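# Flip the upright steel cup mouth-down on the plate

## Task

Take the steel cup that currently stands with its opening facing up, invert it, and set it on the bench plate resting on its rim with the opening facing down; the gripper must have released it at the end.

## Robot and tools

Robot: two arms, left_arm and right_arm, each with a two-finger parallel gripper. Both arms report in one scene frame: origin on the tabletop midway between the arms, +z up, +x pointing out across the table, and left_arm sits on the +y side. The arm names do not refer to sides of a camera image. For each gripper, fingers extend along its own +z axis and close along its own y axis. The reported end_effector_position is the spot between the finger pads, roughly 1 cm short of the fingertips. Printed positions may be somewhat wrong, especially far from the base, and arms tend to settle a centimetre or more off target, usually low.

Row format (used by execute_actions and move): one flat list of 16 numbers covering both arms, even if one stays still: left x, y, z, qw, qx, qy, qz, opening, then right x, y, z, qw, qx, qy, qz, opening. x, y, z are an absolute target for the gripper point in metres, scene frame; the quaternion is an absolute target orientation, w first, scene frame. Opening runs from -1 (closed) to +1 (fully open, 0.094 m); it is a target finger opening, not an offset. To keep an arm still, resend its exact pose and opening from the last result before it stopped; to keep an orientation, repeat the same quaternion every row rather than copying a drifted reported one.

execute_actions(actions): a list of up to 15 actions; each action is a table of up to 15 rows, one row per 1/30 s step. If fewer than 15 rows are given, the final row is repeated to fill the action. An empty list just returns current state and images. A target more than 0.6 m from the gripper's current position along any of its own axes gets the action refused for both arms; a malformed action, or a first action failing that check against the latest reported state, makes the whole call do nothing.

move(target, speed, blocking): target is one 16-number row of absolute poses and openings. Each gripper travels a straight line toward its pose, rotating the short way; all arms finish together, within 0.5 to 10 s (longer paths are cut off at 10 s). speed is the peak path speed in m/s, 0.002 to 0.5, default 0.25; rotation is capped at twice that in rad/s. Openings are applied at the start. Paths do not avoid obstacles or the other arm, the gripper lags and may overshoot speed near full arm extension. Faster contact hits harder, and a target set deeper past contact pushes harder. With blocking=false the call returns after 0.5 s while motion continues; use wait(0) to check, and call wait or stop before sending new rows or moves. The result adds a move: line with the ending (done, off_target, moving, held, fault), the limits that acted (paced = target was clipped; held = a check blocked steps, after which the arm may jump faster), and each gripper's distance from its pose. If only one arm is named, the other finished fine.

wait(seconds): 0 to 10; lets time pass with arms holding their last command, returning early if a running move ends. stop(): brakes the current move (needs some braking distance; fingers continue). zoom_image(camera, region): closer look at the latest image of cam_head_left, cam_head_right, cam_left_wrist or cam_right_wrist; region is [x0, y0, x1, y1] pixels from the top-left, at most 504x504. finished_scene(scene): pass the current scene number to end it once the cup is placed and released; irreversible.

Controller behaviour: each step the commanded pose is clipped to within 70 mm and 16 degrees of the measured pose, then joints are driven by damped inverse kinematics, favouring position over orientation. Far targets take several actions; after an action the arm only reaches its last clipped pose, so send the remainder next. Hand target lines show what each arm is currently heading for. A pose unreachable line means the clearance check altered or blocked that arm's command. Joint limits (rad): waist -2.880..2.880, shoulder 0.000..3.142, elbow 0.000..3.019, wrist pitch -1.693..1.571, wrist yaw -1.571..1.571, wrist roll -2.094..2.094; elbows cannot fully straighten.

Gripping: grip_measured reports finger opening on the command scale (the last joint value gives metres); each gripper may be off by about 1 mm. To hold, command roughly 0.03 below grip_measured; less gives a lighter grip. Pads push about 50 to 62 N, less on thin parts, with a brief spike at first contact. Brief tugs on held parts or nudges to loose objects may occur.

Cameras: cam_head_left and cam_head_right are 504x504 pinhole with radial distortion; cam_left_wrist and cam_right_wrist are 616x616 fisheye (90 degree half-angle).

Results also list FAULT lines when an arm stops, and MOTOR HOT at 85 °C; at 100 °C an OVER-TEMPERATURE FAULT drops that arm and releases its gripper until it cools, so avoid long holds under load. The simulation keeps running while replies are written, holding the last command.

Avoid: knocking or placing anything off the table, dropping or slamming the cup, hard pushes, and letting the arms collide or press on each other.

Each tool is called after "Request:" by a JSON object that holds its "fn" and its "kwargs".

## Session

Request:
{"fn": "execute_actions", "kwargs": {"actions": []}}

Scene clock: 0.00 s.
left_arm: end_effector_position=(+0.3834, -0.1506, +0.3644) grip_measured=+1.000 end_effector_quat_wxyz=(+0.221, +0.724, +0.441, +0.482) | right_arm: end_effector_position=(+0.3969, -0.4509, +0.2220) grip_measured=+1.000 end_effector_quat_wxyz=(+0.617, +0.483, +0.491, +0.380)
Joint positions: left_arm=[-0.861  1.533  1.487 -0.782 -0.936  1.446  0.094] | right_arm=[-0.491  1.238  0.33   0.959 -0.075  1.333  0.094]
Joint velocities: left_arm=[-0.005  0.005 -0.002 -0.007 -0.051  0.037  0.   ] | right_arm=[ 0.015 -0.024  0.017 -0.022 -0.022  0.007  0.   ]
Motor temperatures (°C, as the motors report them): left_arm=[27 27 27 26 28 28] | right_arm=[29 27 26 26 28 26]
Hand target (left_arm): +0.385, -0.153, +0.385; +0.240, +0.714, +0.447, +0.483
Hand target (right_arm): +0.402, -0.452, +0.232; +0.625, +0.477, +0.485, +0.384

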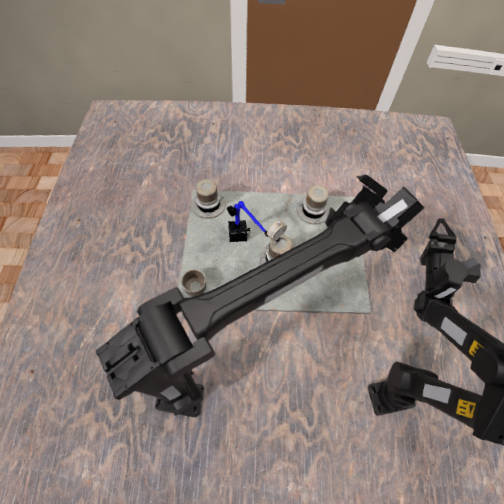

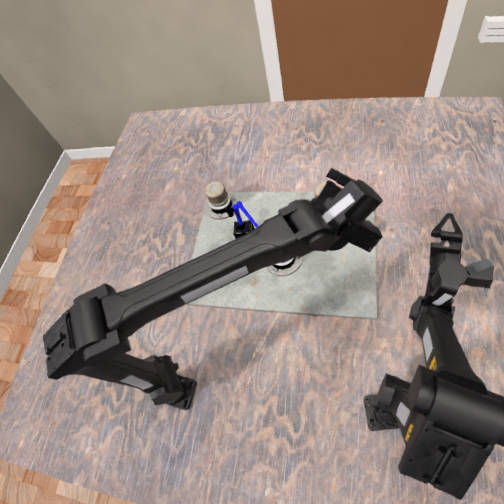

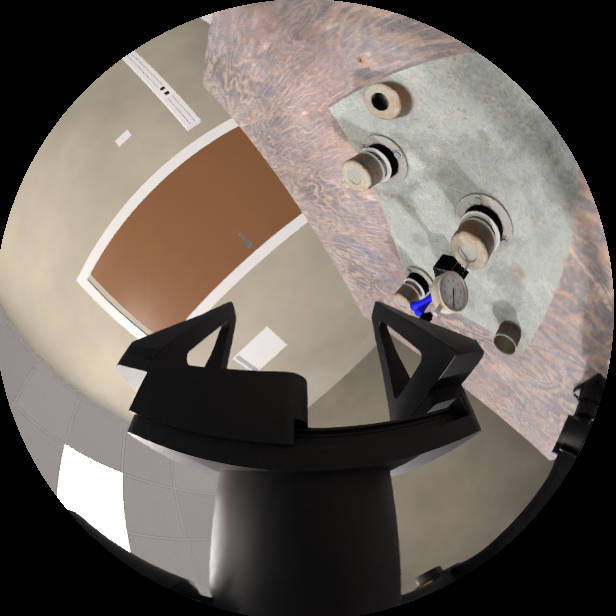

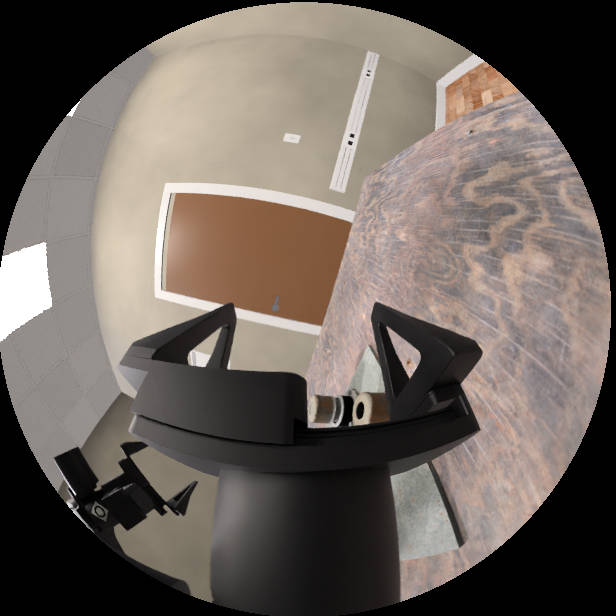

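Request:
{"fn": "move", "kwargs": {"target": [0.2,0.3,0.25,0,0.7071,-0.7071,0,1,0.3969,-0.4509,0.222,0.617,0.483,0.491,0.38,1], "speed": 0.4}}

Request:
{"fn": "zoom_image", "kwargs": {"camera": "cam_head_left", "region": [140,160,400,340]}}

Scene clock: 8.17 s.
left_arm: end_effector_position=(+0.2044, +0.3056, +0.2552) grip_measured=+1.000 end_effector_quat_wxyz=(-0.611, +0.717, -0.010, +0.335) | right_arm: end_effector_position=(+0.3969, -0.4509, +0.2220) grip_measured=+1.000 end_effector_quat_wxyz=(+0.617, +0.483, +0.491, +0.380)
Joint positions: left_arm=[-0.404  1.049  0.588 -1.673 -1.536  2.089  0.094] | right_arm=[-0.491  1.238  0.33   0.959 -0.075  1.333  0.094]
Joint velocities: left_arm=[-0.005 -0.024 -0.017  0.002 -0.081  0.007  0.   ] | right_arm=[-0.015  0.005 -0.017  0.007 -0.037  0.022  0.   ]
Motor temperatures (°C, as the motors report them): left_arm=[27 28 29 26 29 28] | right_arm=[29 27 27 26 28 26]
Hand target (left_arm): +0.204, +0.303, +0.253; -0.617, +0.716, -0.028, +0.327
Hand target (right_arm): +0.397, -0.451, +0.222; +0.617, +0.483, +0.491, +0.380
Off the commanded pose (left_arm): 0.009 m, 118 deg; orientation clipped at the last step of the last action.
Off the commanded pose (right_arm): 0.000 m, 0 deg.
joint sent to its limit (left arm) — the command would take joint 4 (wrist pitch) past its lower limit and joint 6 (wrist roll) past its upper limit, so those joints were sent only as far as their limits.
move: off_target (left_arm); limits=paced

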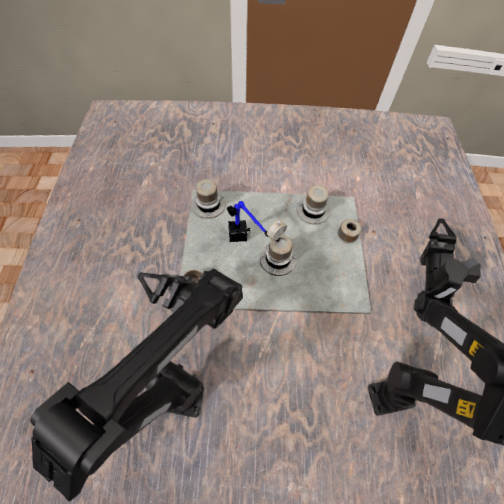

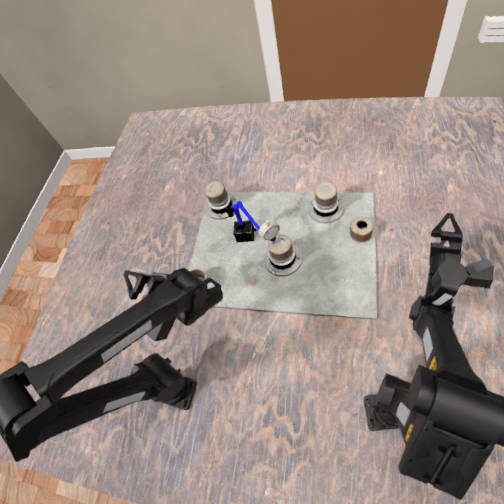

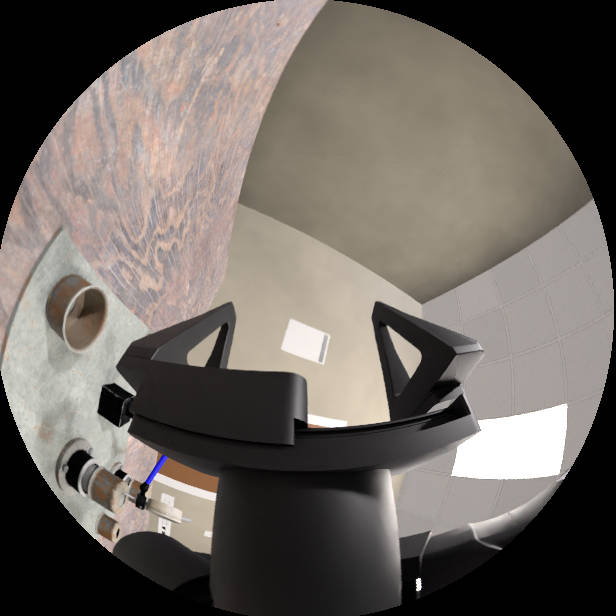

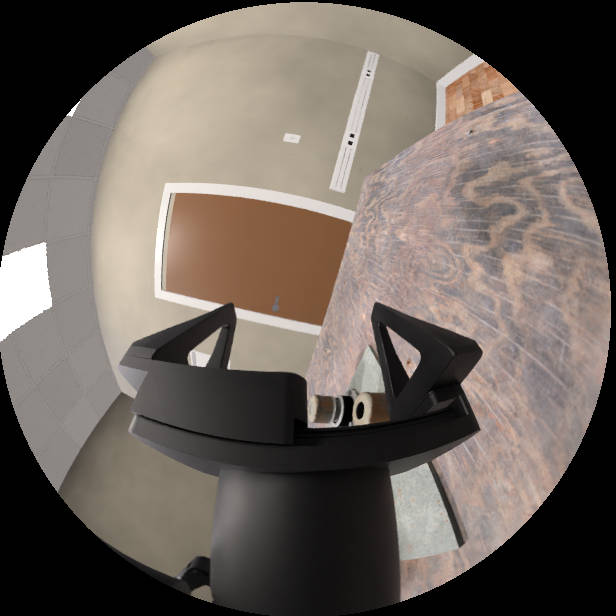

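Region (140, 160, 400, 340) of cam_head_left's 504x504 image, scaled by 1.938, with more detail than that image has; it fills the top 349 rows of this view, and the rest is white.

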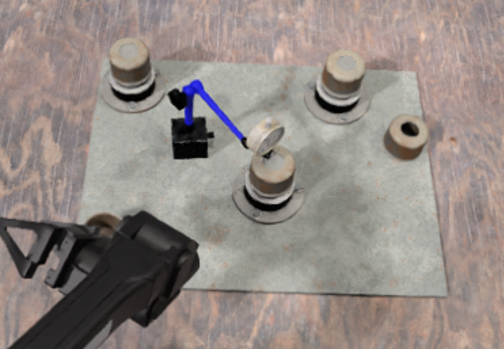

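Request:
{"fn": "move", "kwargs": {"target": [0.35,0.35,0.3,0.7071,0,0.7071,0,1,0.3969,-0.4509,0.222,0.617,0.483,0.491,0.38,1], "speed": 0.5}}

Request:
{"fn": "move", "kwargs": {"target": [0.29,0.25,0.18,0,0,1,0,1,0.3,-0.3,0.25,0.7071,0,0.7071,0,1], "speed": 0.5}}

Scene clock: 12.97 s.
left_arm: end_effector_position=(+0.3383, +0.3490, +0.2837) grip_measured=+1.000 end_effector_quat_wxyz=(+0.663, -0.701, -0.102, -0.244) | right_arm: end_effector_position=(+0.3969, -0.4509, +0.2220) grip_measured=+1.000 end_effector_quat_wxyz=(+0.617, +0.483, +0.491, +0.380)
Joint positions: left_arm=[-0.079  1.476  1.024 -1.673 -1.568  2.089  0.094] | right_arm=[-0.491  1.238  0.33   0.959 -0.075  1.333  0.094]
Joint velocities: left_arm=[-0.005 -0.024 -0.012 -0.002 -0.022 -0.037  0.   ] | right_arm=[ 0.005 -0.005 -0.007  0.002 -0.007  0.022  0.   ]
Motor temperatures (°C, as the motors report them): left_arm=[27 28 30 26 29 28] | right_arm=[29 27 28 26 28 26]
Hand target (left_arm): +0.350, +0.350, +0.296; +0.662, -0.698, -0.110, -0.247
Hand target (right_arm): +0.397, -0.451, +0.222; +0.617, +0.483, +0.491, +0.380
Off the commanded pose (left_arm): 0.020 m, 133 deg; orientation clipped at the last step of the last action.
Off the commanded pose (right_arm): 0.000 m, 0 deg.
joint sent to its limit (left arm) — the command would take joint 4 (wrist pitch) past its lower limit, joint 5 (wrist yaw) past its lower limit and joint 6 (wrist roll) past its upper limit, so those joints were sent only as far as their limits.
move: off_target (left_arm); limits=paced

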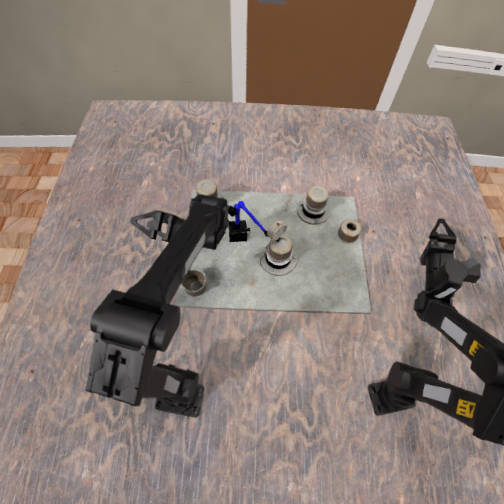

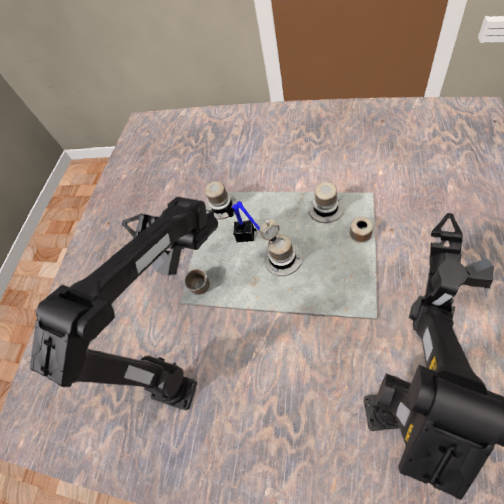

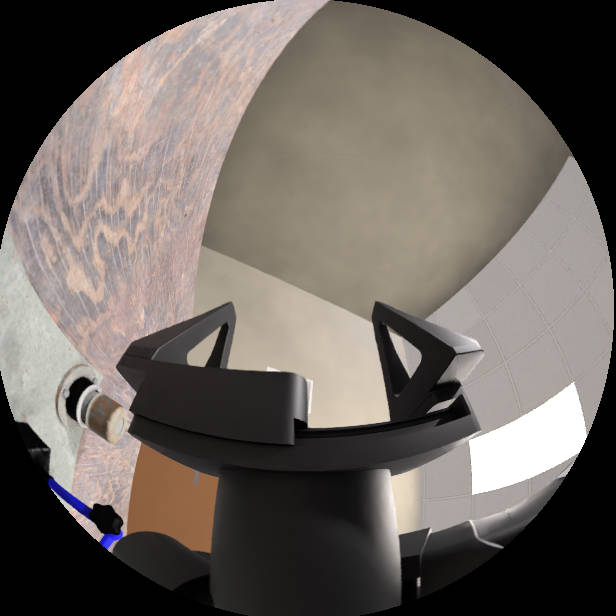

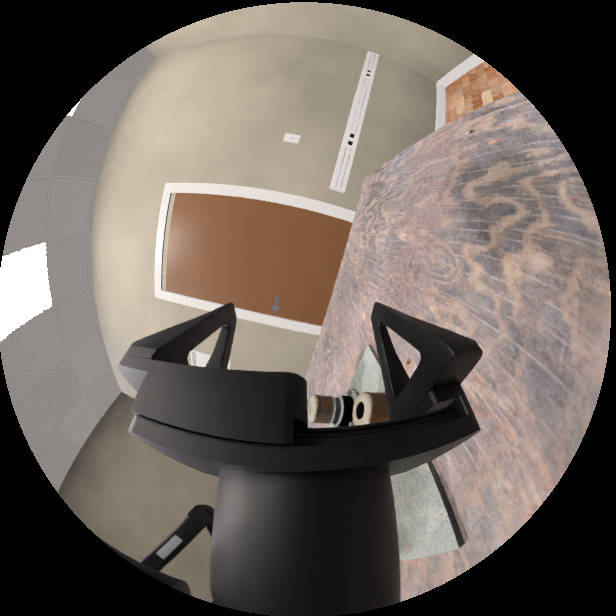

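Scene clock: 16.60 s.
left_arm: end_effector_position=(+0.2886, +0.2492, +0.1791) grip_measured=+1.000 end_effector_quat_wxyz=(-0.009, +0.011, +1.000, -0.000) | right_arm: end_effector_position=(+0.2991, -0.3033, +0.2492) grip_measured=+1.000 end_effector_quat_wxyz=(+0.707, +0.008, +0.708, +0.002)
Joint positions: left_arm=[ 0.112  1.254  1.026 -1.36   0.001  0.005  0.094] | right_arm=[0.002 0.51  0.177 0.332 0.201 0.014 0.094]
Joint velocities: left_arm=[-0.005  0.005 -0.012 -0.012  0.051 -0.125  0.   ] | right_arm=[ 0.005 -0.005  0.017  0.017 -0.11  -0.022  0.   ]
Motor temperatures (°C, as the motors report them): left_arm=[27 28 30 26 29 28] | right_arm=[29 27 28 26 28 26]
Hand target (left_arm): +0.290, +0.251, +0.181; +0.002, +0.002, +1.000, -0.001
Hand target (right_arm): +0.298, -0.300, +0.250; +0.707, +0.002, +0.707, +0.002
Off the commanded pose (left_arm): 0.002 m, 2 deg.
Off the commanded pose (right_arm): 0.003 m, 1 deg.
move: done; limits=paced

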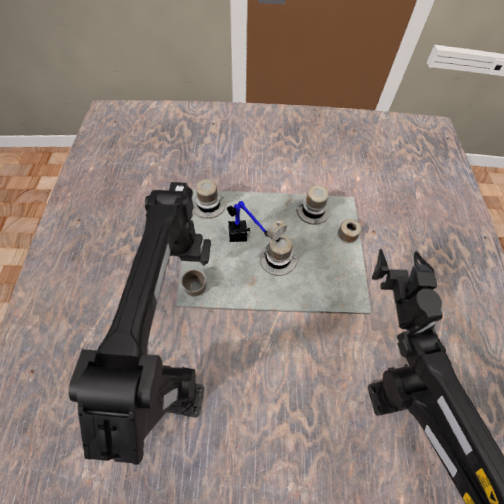

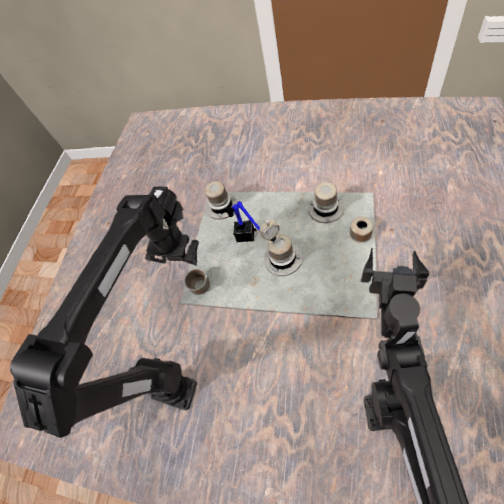

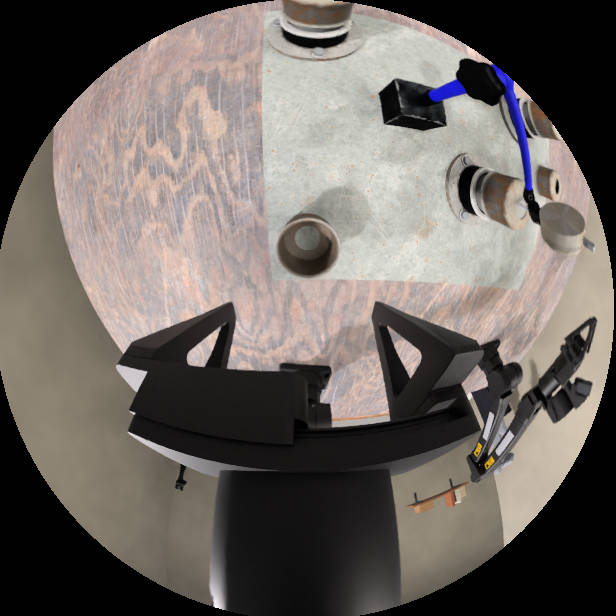

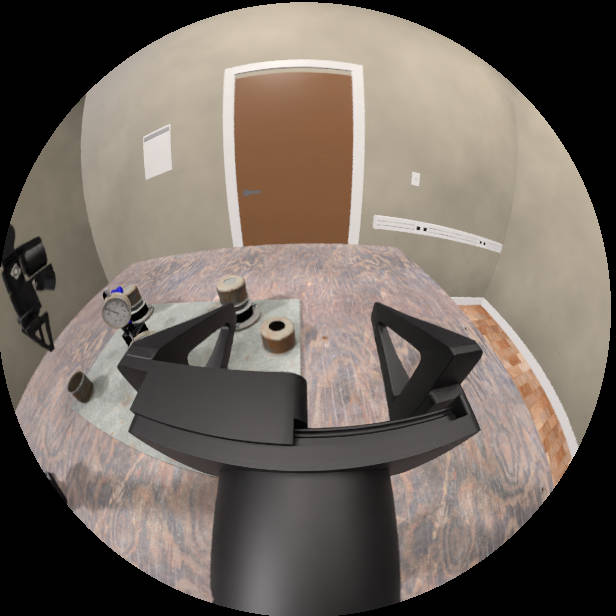

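Request:
{"fn": "move", "kwargs": {"target": [0.31,0.248,0.10,0,0,1,0,1,0.3,-0.3,0.25,0.7071,0,0.7071,0,1]}}

Scene clock: 17.97 s.
left_arm: end_effector_position=(+0.3050, +0.2489, +0.0970) grip_measured=+1.000 end_effector_quat_wxyz=(-0.010, +0.003, +1.000, -0.000) | right_arm: end_effector_position=(+0.2991, -0.3033, +0.2492) grip_measured=+1.000 end_effector_quat_wxyz=(+0.707, +0.006, +0.708, -0.001)
Joint positions: left_arm=[ 0.112  1.38   0.912 -1.123  0.001 -0.01   0.094] | right_arm=[0.002 0.51  0.177 0.332 0.201 0.008 0.094]
Joint velocities: left_arm=[ 0.005 -0.005 -0.002 -0.007  0.022  0.037  0.   ] | right_arm=[-0.005 -0.005 -0.012 -0.002 -0.11  -0.051  0.   ]
Motor temperatures (°C, as the motors report them): left_arm=[27 28 30 26 29 28] | right_arm=[29 27 28 26 28 26]
Hand target (left_arm): +0.309, +0.248, +0.099; -0.000, +0.000, +1.000, -0.000
Hand target (right_arm): +0.300, -0.300, +0.250; +0.707, +0.000, +0.707, +0.000
Off the commanded pose (left_arm): 0.006 m, 1 deg.
Off the commanded pose (right_arm): 0.003 m, 1 deg.
move: done

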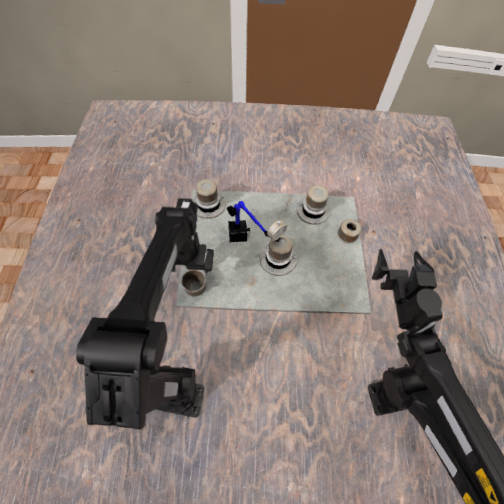

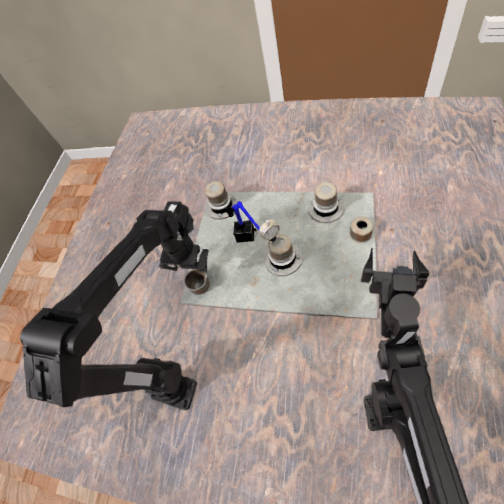

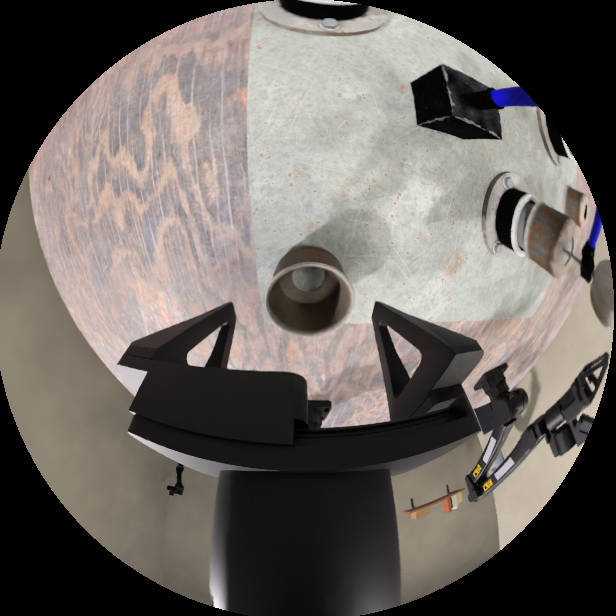

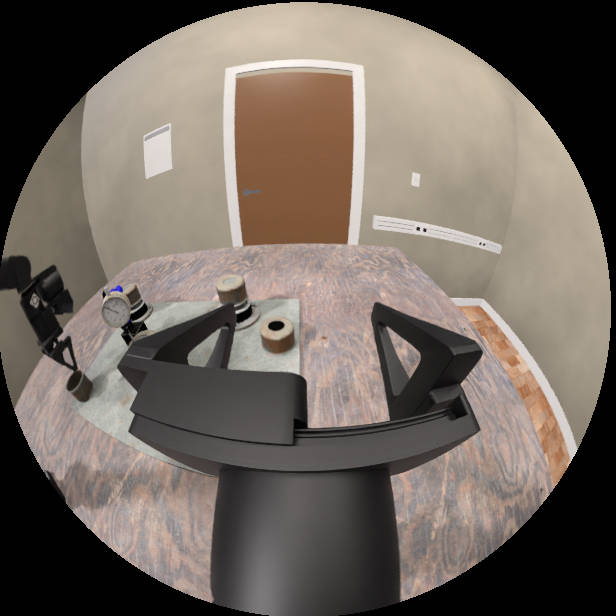

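Request:
{"fn": "move", "kwargs": {"target": [0.307,0.245,0.065,0,0,1,0,1,0.3,-0.3,0.25,0.7071,0,0.7071,0,1], "speed": 0.1}}

Scene clock: 19.47 s.
left_arm: end_effector_position=(+0.3050, +0.2482, +0.0685) grip_measured=+1.000 end_effector_quat_wxyz=(-0.001, +0.000, +1.000, -0.000) | right_arm: end_effector_position=(+0.2991, -0.3033, +0.2492) grip_measured=+1.000 end_effector_quat_wxyz=(+0.707, +0.005, +0.708, -0.001)
Joint positions: left_arm=[ 0.111  1.41   0.857 -1.02   0.001 -0.019  0.094] | right_arm=[0.002 0.51  0.177 0.332 0.201 0.007 0.094]
Joint velocities: left_arm=[-0.015  0.005  0.002 -0.007 -0.022 -0.022  0.   ] | right_arm=[ 0.005 -0.005 -0.012 -0.002  0.081  0.037  0.   ]
Motor temperatures (°C, as the motors report them): left_arm=[27 28 30 26 29 28] | right_arm=[29 27 28 26 28 26]
Hand target (left_arm): +0.307, +0.245, +0.065; +0.000, -0.000, +1.000, -0.000
Hand target (right_arm): +0.300, -0.300, +0.250; +0.707, -0.000, +0.707, -0.000
Off the commanded pose (left_arm): 0.005 m, 0 deg.
Off the commanded pose (right_arm): 0.003 m, 1 deg.
move: done

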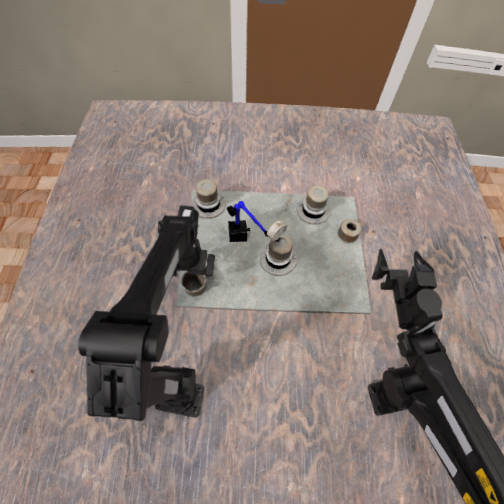

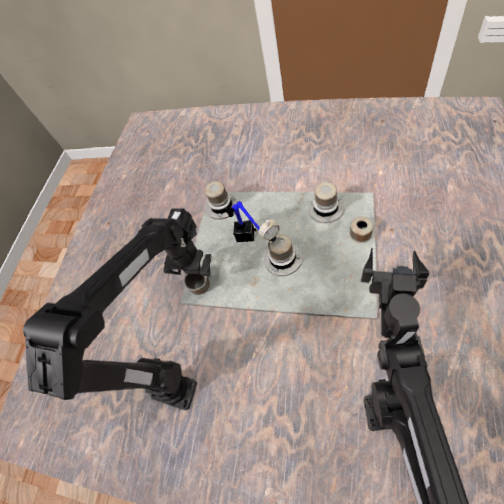

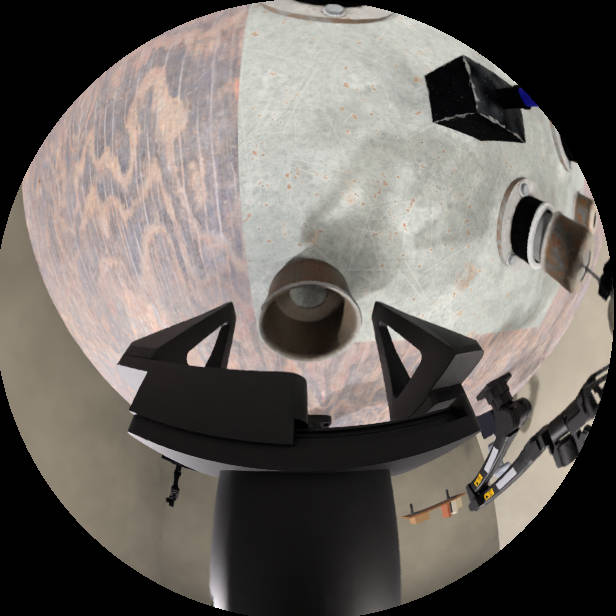

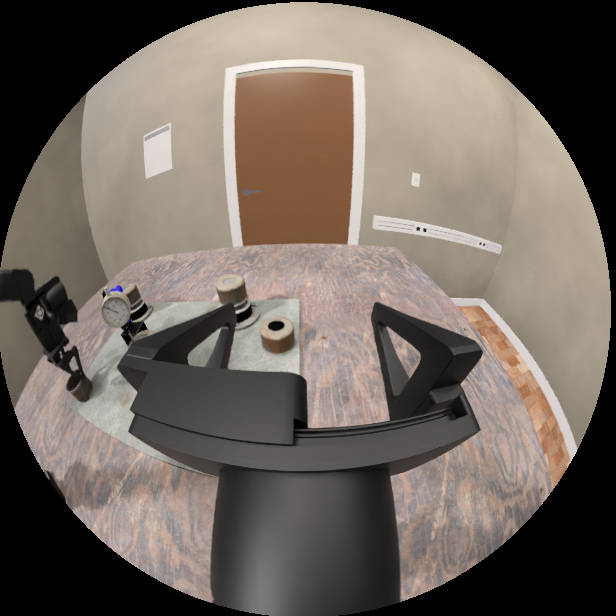

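Request:
{"fn": "move", "kwargs": {"target": [0.29,0.242,0.068,0,0,1,0,1,0.3,-0.3,0.25,0.7071,0,0.7071,0,1], "speed": 0.1}}

Request:
{"fn": "move", "kwargs": {"target": [0.29,0.242,0.045,0,0,1,0,1,0.3,-0.3,0.25,0.7071,0,0.7071,0,1], "speed": 0.05}}

Scene clock: 20.97 s.
left_arm: end_effector_position=(+0.2892, +0.2449, +0.0628) grip_measured=+1.000 end_effector_quat_wxyz=(-0.010, +0.001, +1.000, -0.000) | right_arm: end_effector_position=(+0.2991, -0.3033, +0.2492) grip_measured=+1.000 end_effector_quat_wxyz=(+0.707, +0.005, +0.708, -0.001)
Joint positions: left_arm=[ 0.1    1.391  0.819 -1.02   0.001 -0.028  0.094] | right_arm=[0.002 0.51  0.177 0.332 0.201 0.007 0.094]
Joint velocities: left_arm=[-0.005 -0.005  0.012  0.007  0.037 -0.037  0.   ] | right_arm=[-0.005 -0.015 -0.017  0.007 -0.007 -0.081  0.   ]
Motor temperatures (°C, as the motors report them): left_arm=[27 28 30 26 29 28] | right_arm=[29 27 29 26 28 26]
Hand target (left_arm): +0.290, +0.242, +0.068; -0.000, +0.000, +1.000, -0.000
Hand target (right_arm): +0.300, -0.300, +0.250; +0.707, +0.000, +0.707, +0.000
Off the commanded pose (left_arm): 0.006 m, 1 deg.
Off the commanded pose (right_arm): 0.003 m, 1 deg.
move: done

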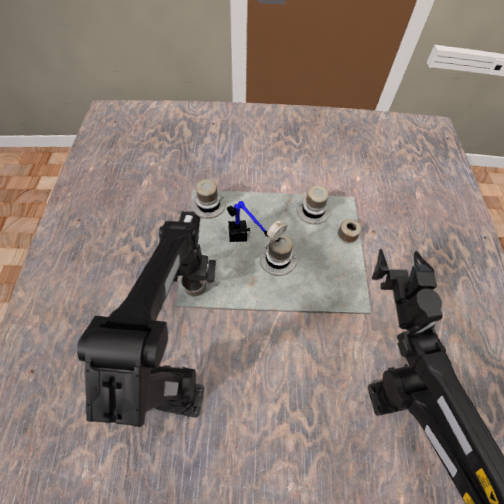

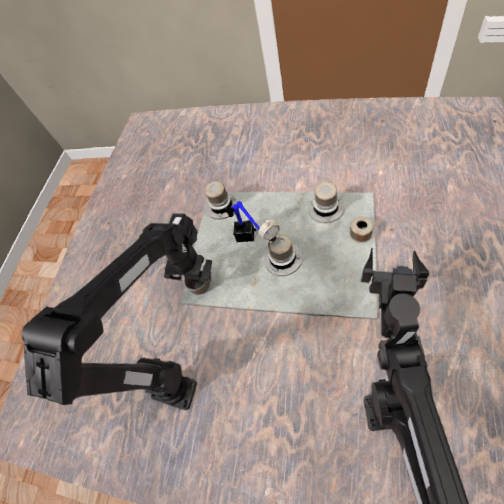

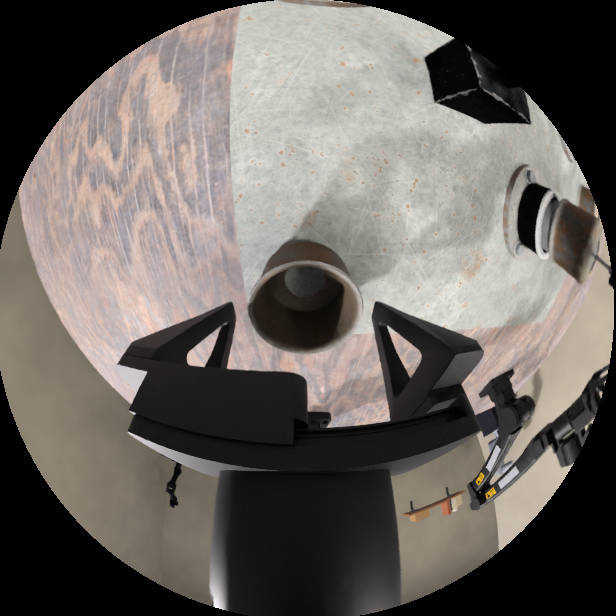

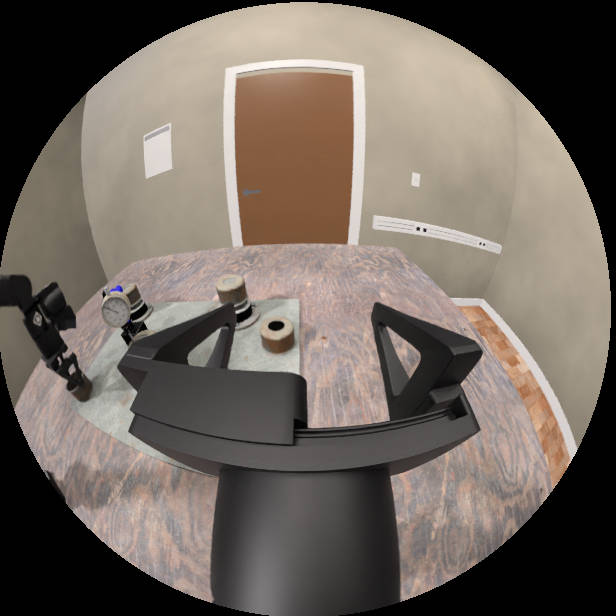

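Scene clock: 21.73 s.
left_arm: end_effector_position=(+0.2894, +0.2449, +0.0500) grip_measured=+1.000 end_effector_quat_wxyz=(+0.001, +0.000, +1.000, -0.001) | right_arm: end_effector_position=(+0.2991, -0.3033, +0.2492) grip_measured=+1.000 end_effector_quat_wxyz=(+0.707, +0.005, +0.708, -0.001)
Joint positions: left_arm=[ 0.1    1.399  0.787 -0.957  0.001 -0.03   0.094] | right_arm=[0.002 0.51  0.177 0.332 0.201 0.007 0.094]
Joint velocities: left_arm=[-0.005  0.015  0.002  0.017 -0.007 -0.007  0.   ] | right_arm=[-0.034 -0.005  0.002 -0.002 -0.037 -0.037  0.   ]
Motor temperatures (°C, as the motors report them): left_arm=[27 28 30 26 29 28] | right_arm=[29 27 29 26 28 26]
Hand target (left_arm): +0.290, +0.242, +0.045; +0.000, +0.000, +1.000, +0.000
Hand target (right_arm): +0.300, -0.300, +0.250; +0.707, +0.000, +0.707, +0.000
Off the commanded pose (left_arm): 0.006 m, 0 deg.
Off the commanded pose (right_arm): 0.003 m, 1 deg.
move: done

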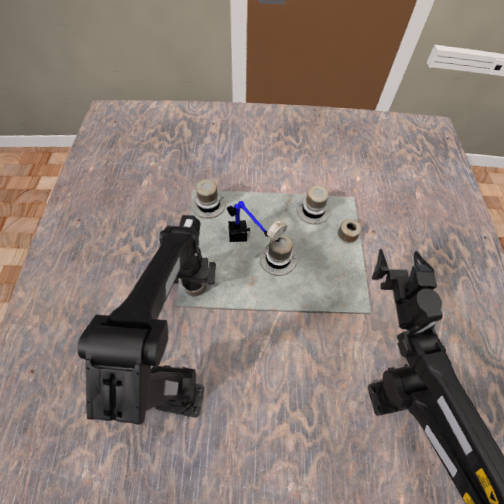

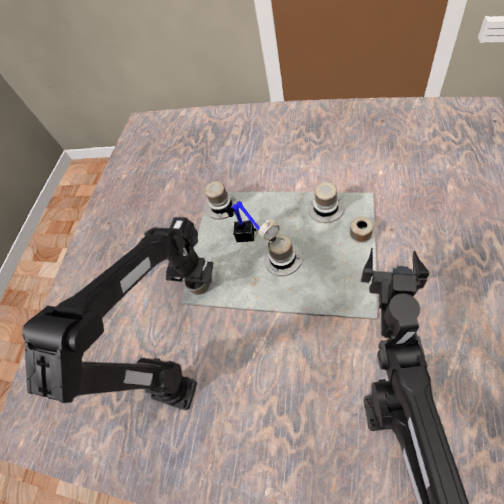

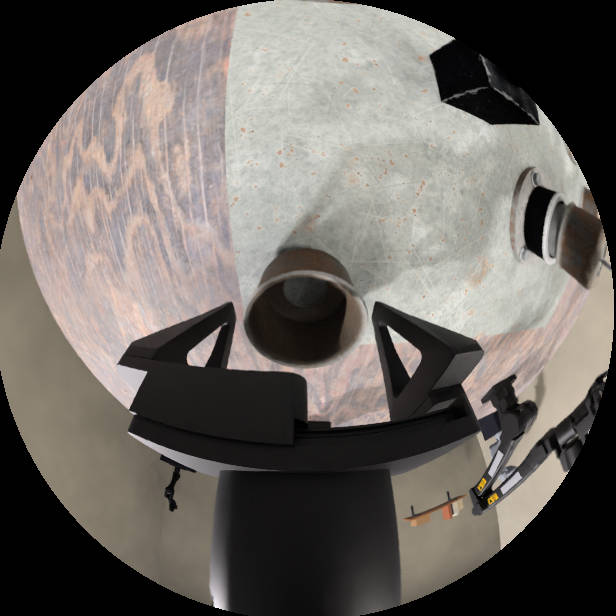

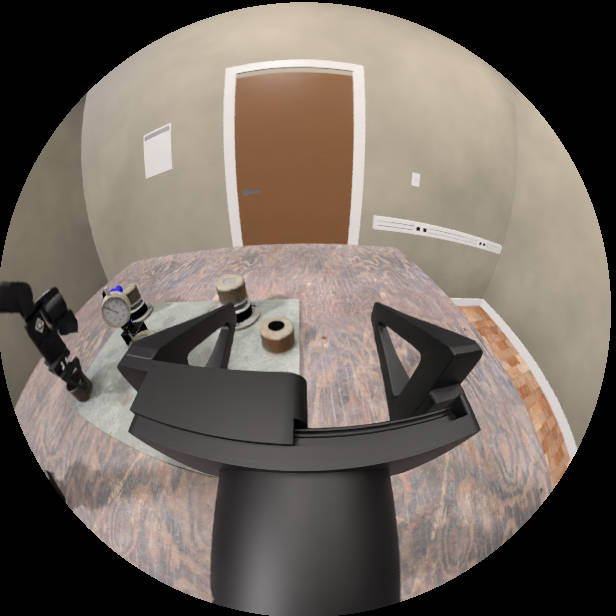

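Request:
{"fn": "move", "kwargs": {"target": [0.29,0.242,0.037,0,0,1,0,1,0.3,-0.3,0.25,0.7071,0,0.7071,0,1], "speed": 0.05}}

Request:
{"fn": "move", "kwargs": {"target": [0.29,0.242,0.037,0,0,1,0,0.3,0.3,-0.3,0.25,0.7071,0,0.7071,0,1]}}

Scene clock: 23.03 s.
left_arm: end_effector_position=(+0.2892, +0.2449, +0.0415) grip_measured=+1.000 end_effector_quat_wxyz=(+0.000, +0.000, +1.000, -0.000) | right_arm: end_effector_position=(+0.2991, -0.3033, +0.2492) grip_measured=+1.000 end_effector_quat_wxyz=(+0.707, +0.005, +0.708, -0.001)
Joint positions: left_arm=[ 0.1    1.415  0.776 -0.931  0.001 -0.03   0.094] | right_arm=[0.002 0.51  0.177 0.332 0.201 0.007 0.094]
Joint velocities: left_arm=[-0.005 -0.005  0.012  0.017 -0.022 -0.022  0.   ] | right_arm=[-0.005 -0.015  0.022 -0.007  0.022 -0.066  0.   ]
Motor temperatures (°C, as the motors report them): left_arm=[27 28 30 26 29 28] | right_arm=[29 27 29 26 28 26]
Hand target (left_arm): +0.290, +0.242, +0.037; -0.000, -0.000, +1.000, -0.000
Hand target (right_arm): +0.300, -0.300, +0.250; +0.707, +0.000, +0.707, +0.000
Off the commanded pose (left_arm): 0.005 m, 0 deg.
Off the commanded pose (right_arm): 0.003 m, 1 deg.
move: done

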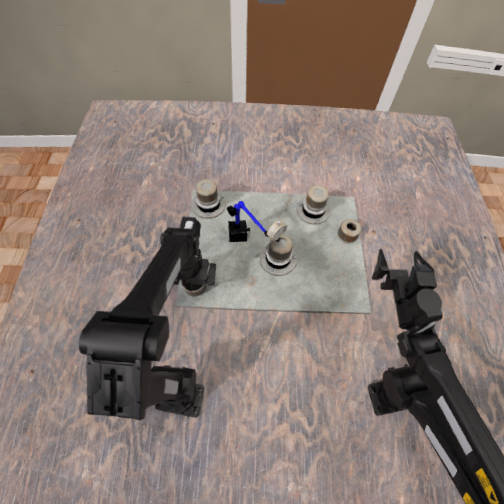

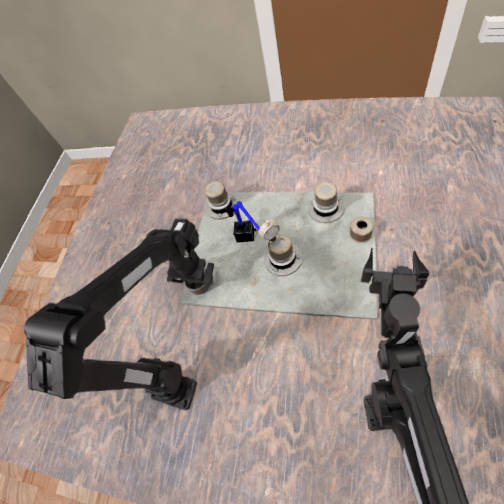

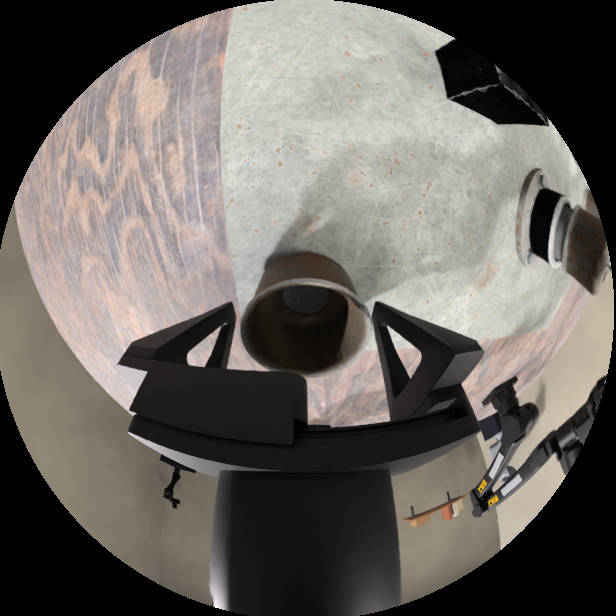

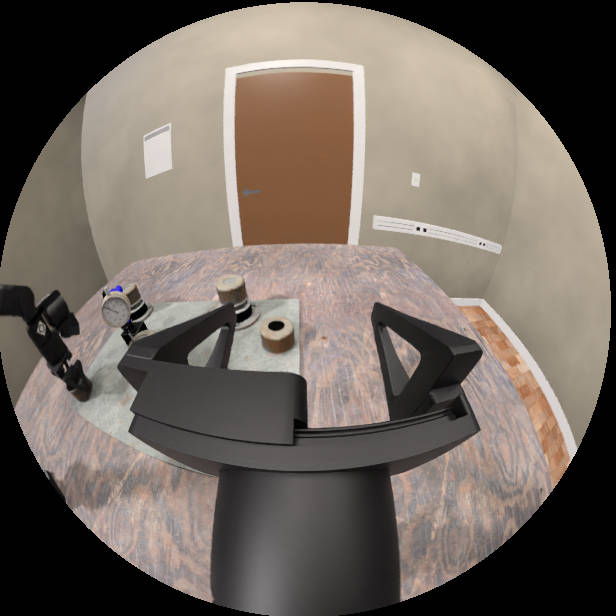

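Scene clock: 23.73 s.
left_arm: end_effector_position=(+0.2892, +0.2448, +0.0415) grip_measured=+0.477 end_effector_quat_wxyz=(+0.000, +0.000, +1.000, -0.001) | right_arm: end_effector_position=(+0.2991, -0.3033, +0.2492) grip_measured=+1.000 end_effector_quat_wxyz=(+0.707, +0.005, +0.708, -0.001)
Joint positions: left_arm=[ 0.1    1.415  0.776 -0.931  0.002 -0.03   0.069] | right_arm=[0.002 0.51  0.177 0.332 0.201 0.007 0.094]
Joint velocities: left_arm=[-0.015 -0.015 -0.022 -0.007 -0.007  0.037 -0.   ] | right_arm=[-0.005  0.005 -0.002  0.002 -0.037 -0.051  0.   ]
Motor temperatures (°C, as the motors report them): left_arm=[27 28 30 26 29 28] | right_arm=[29 27 29 26 28 26]
Hand target (left_arm): +0.290, +0.242, +0.037; -0.000, -0.000, +1.000, +0.000
Hand target (right_arm): +0.300, -0.300, +0.250; +0.707, +0.000, +0.707, +0.000
Off the commanded pose (left_arm): 0.005 m, 0 deg.
Off the commanded pose (right_arm): 0.003 m, 1 deg.
move: done

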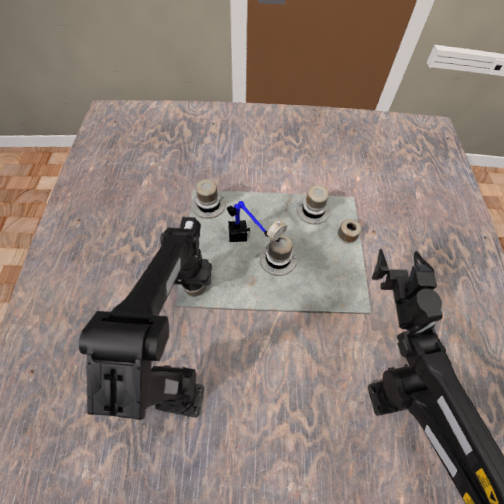

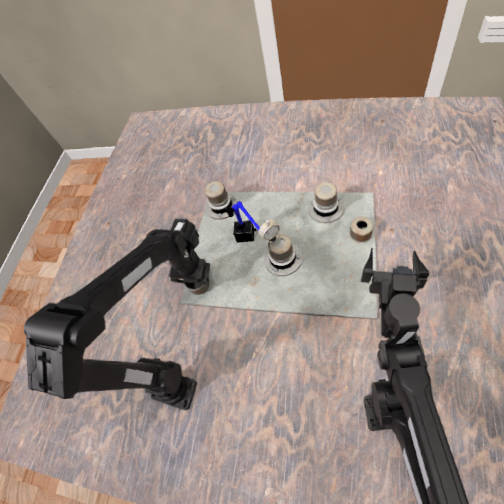

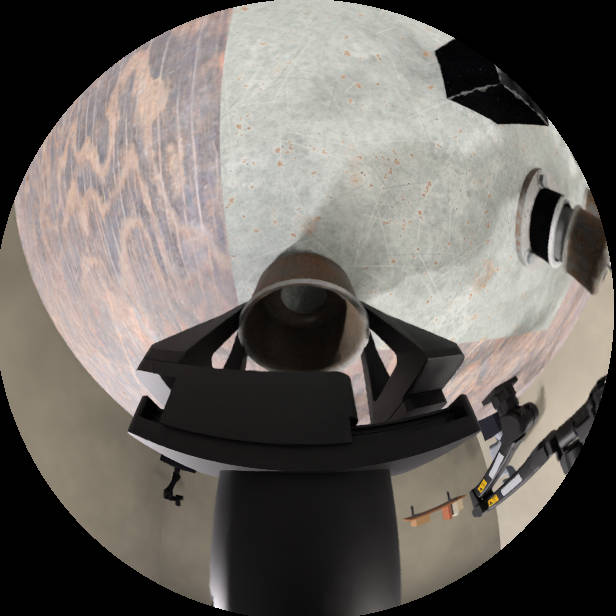

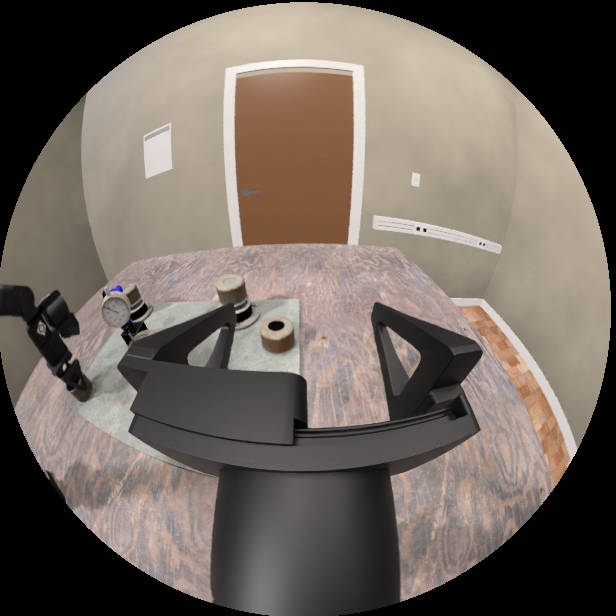

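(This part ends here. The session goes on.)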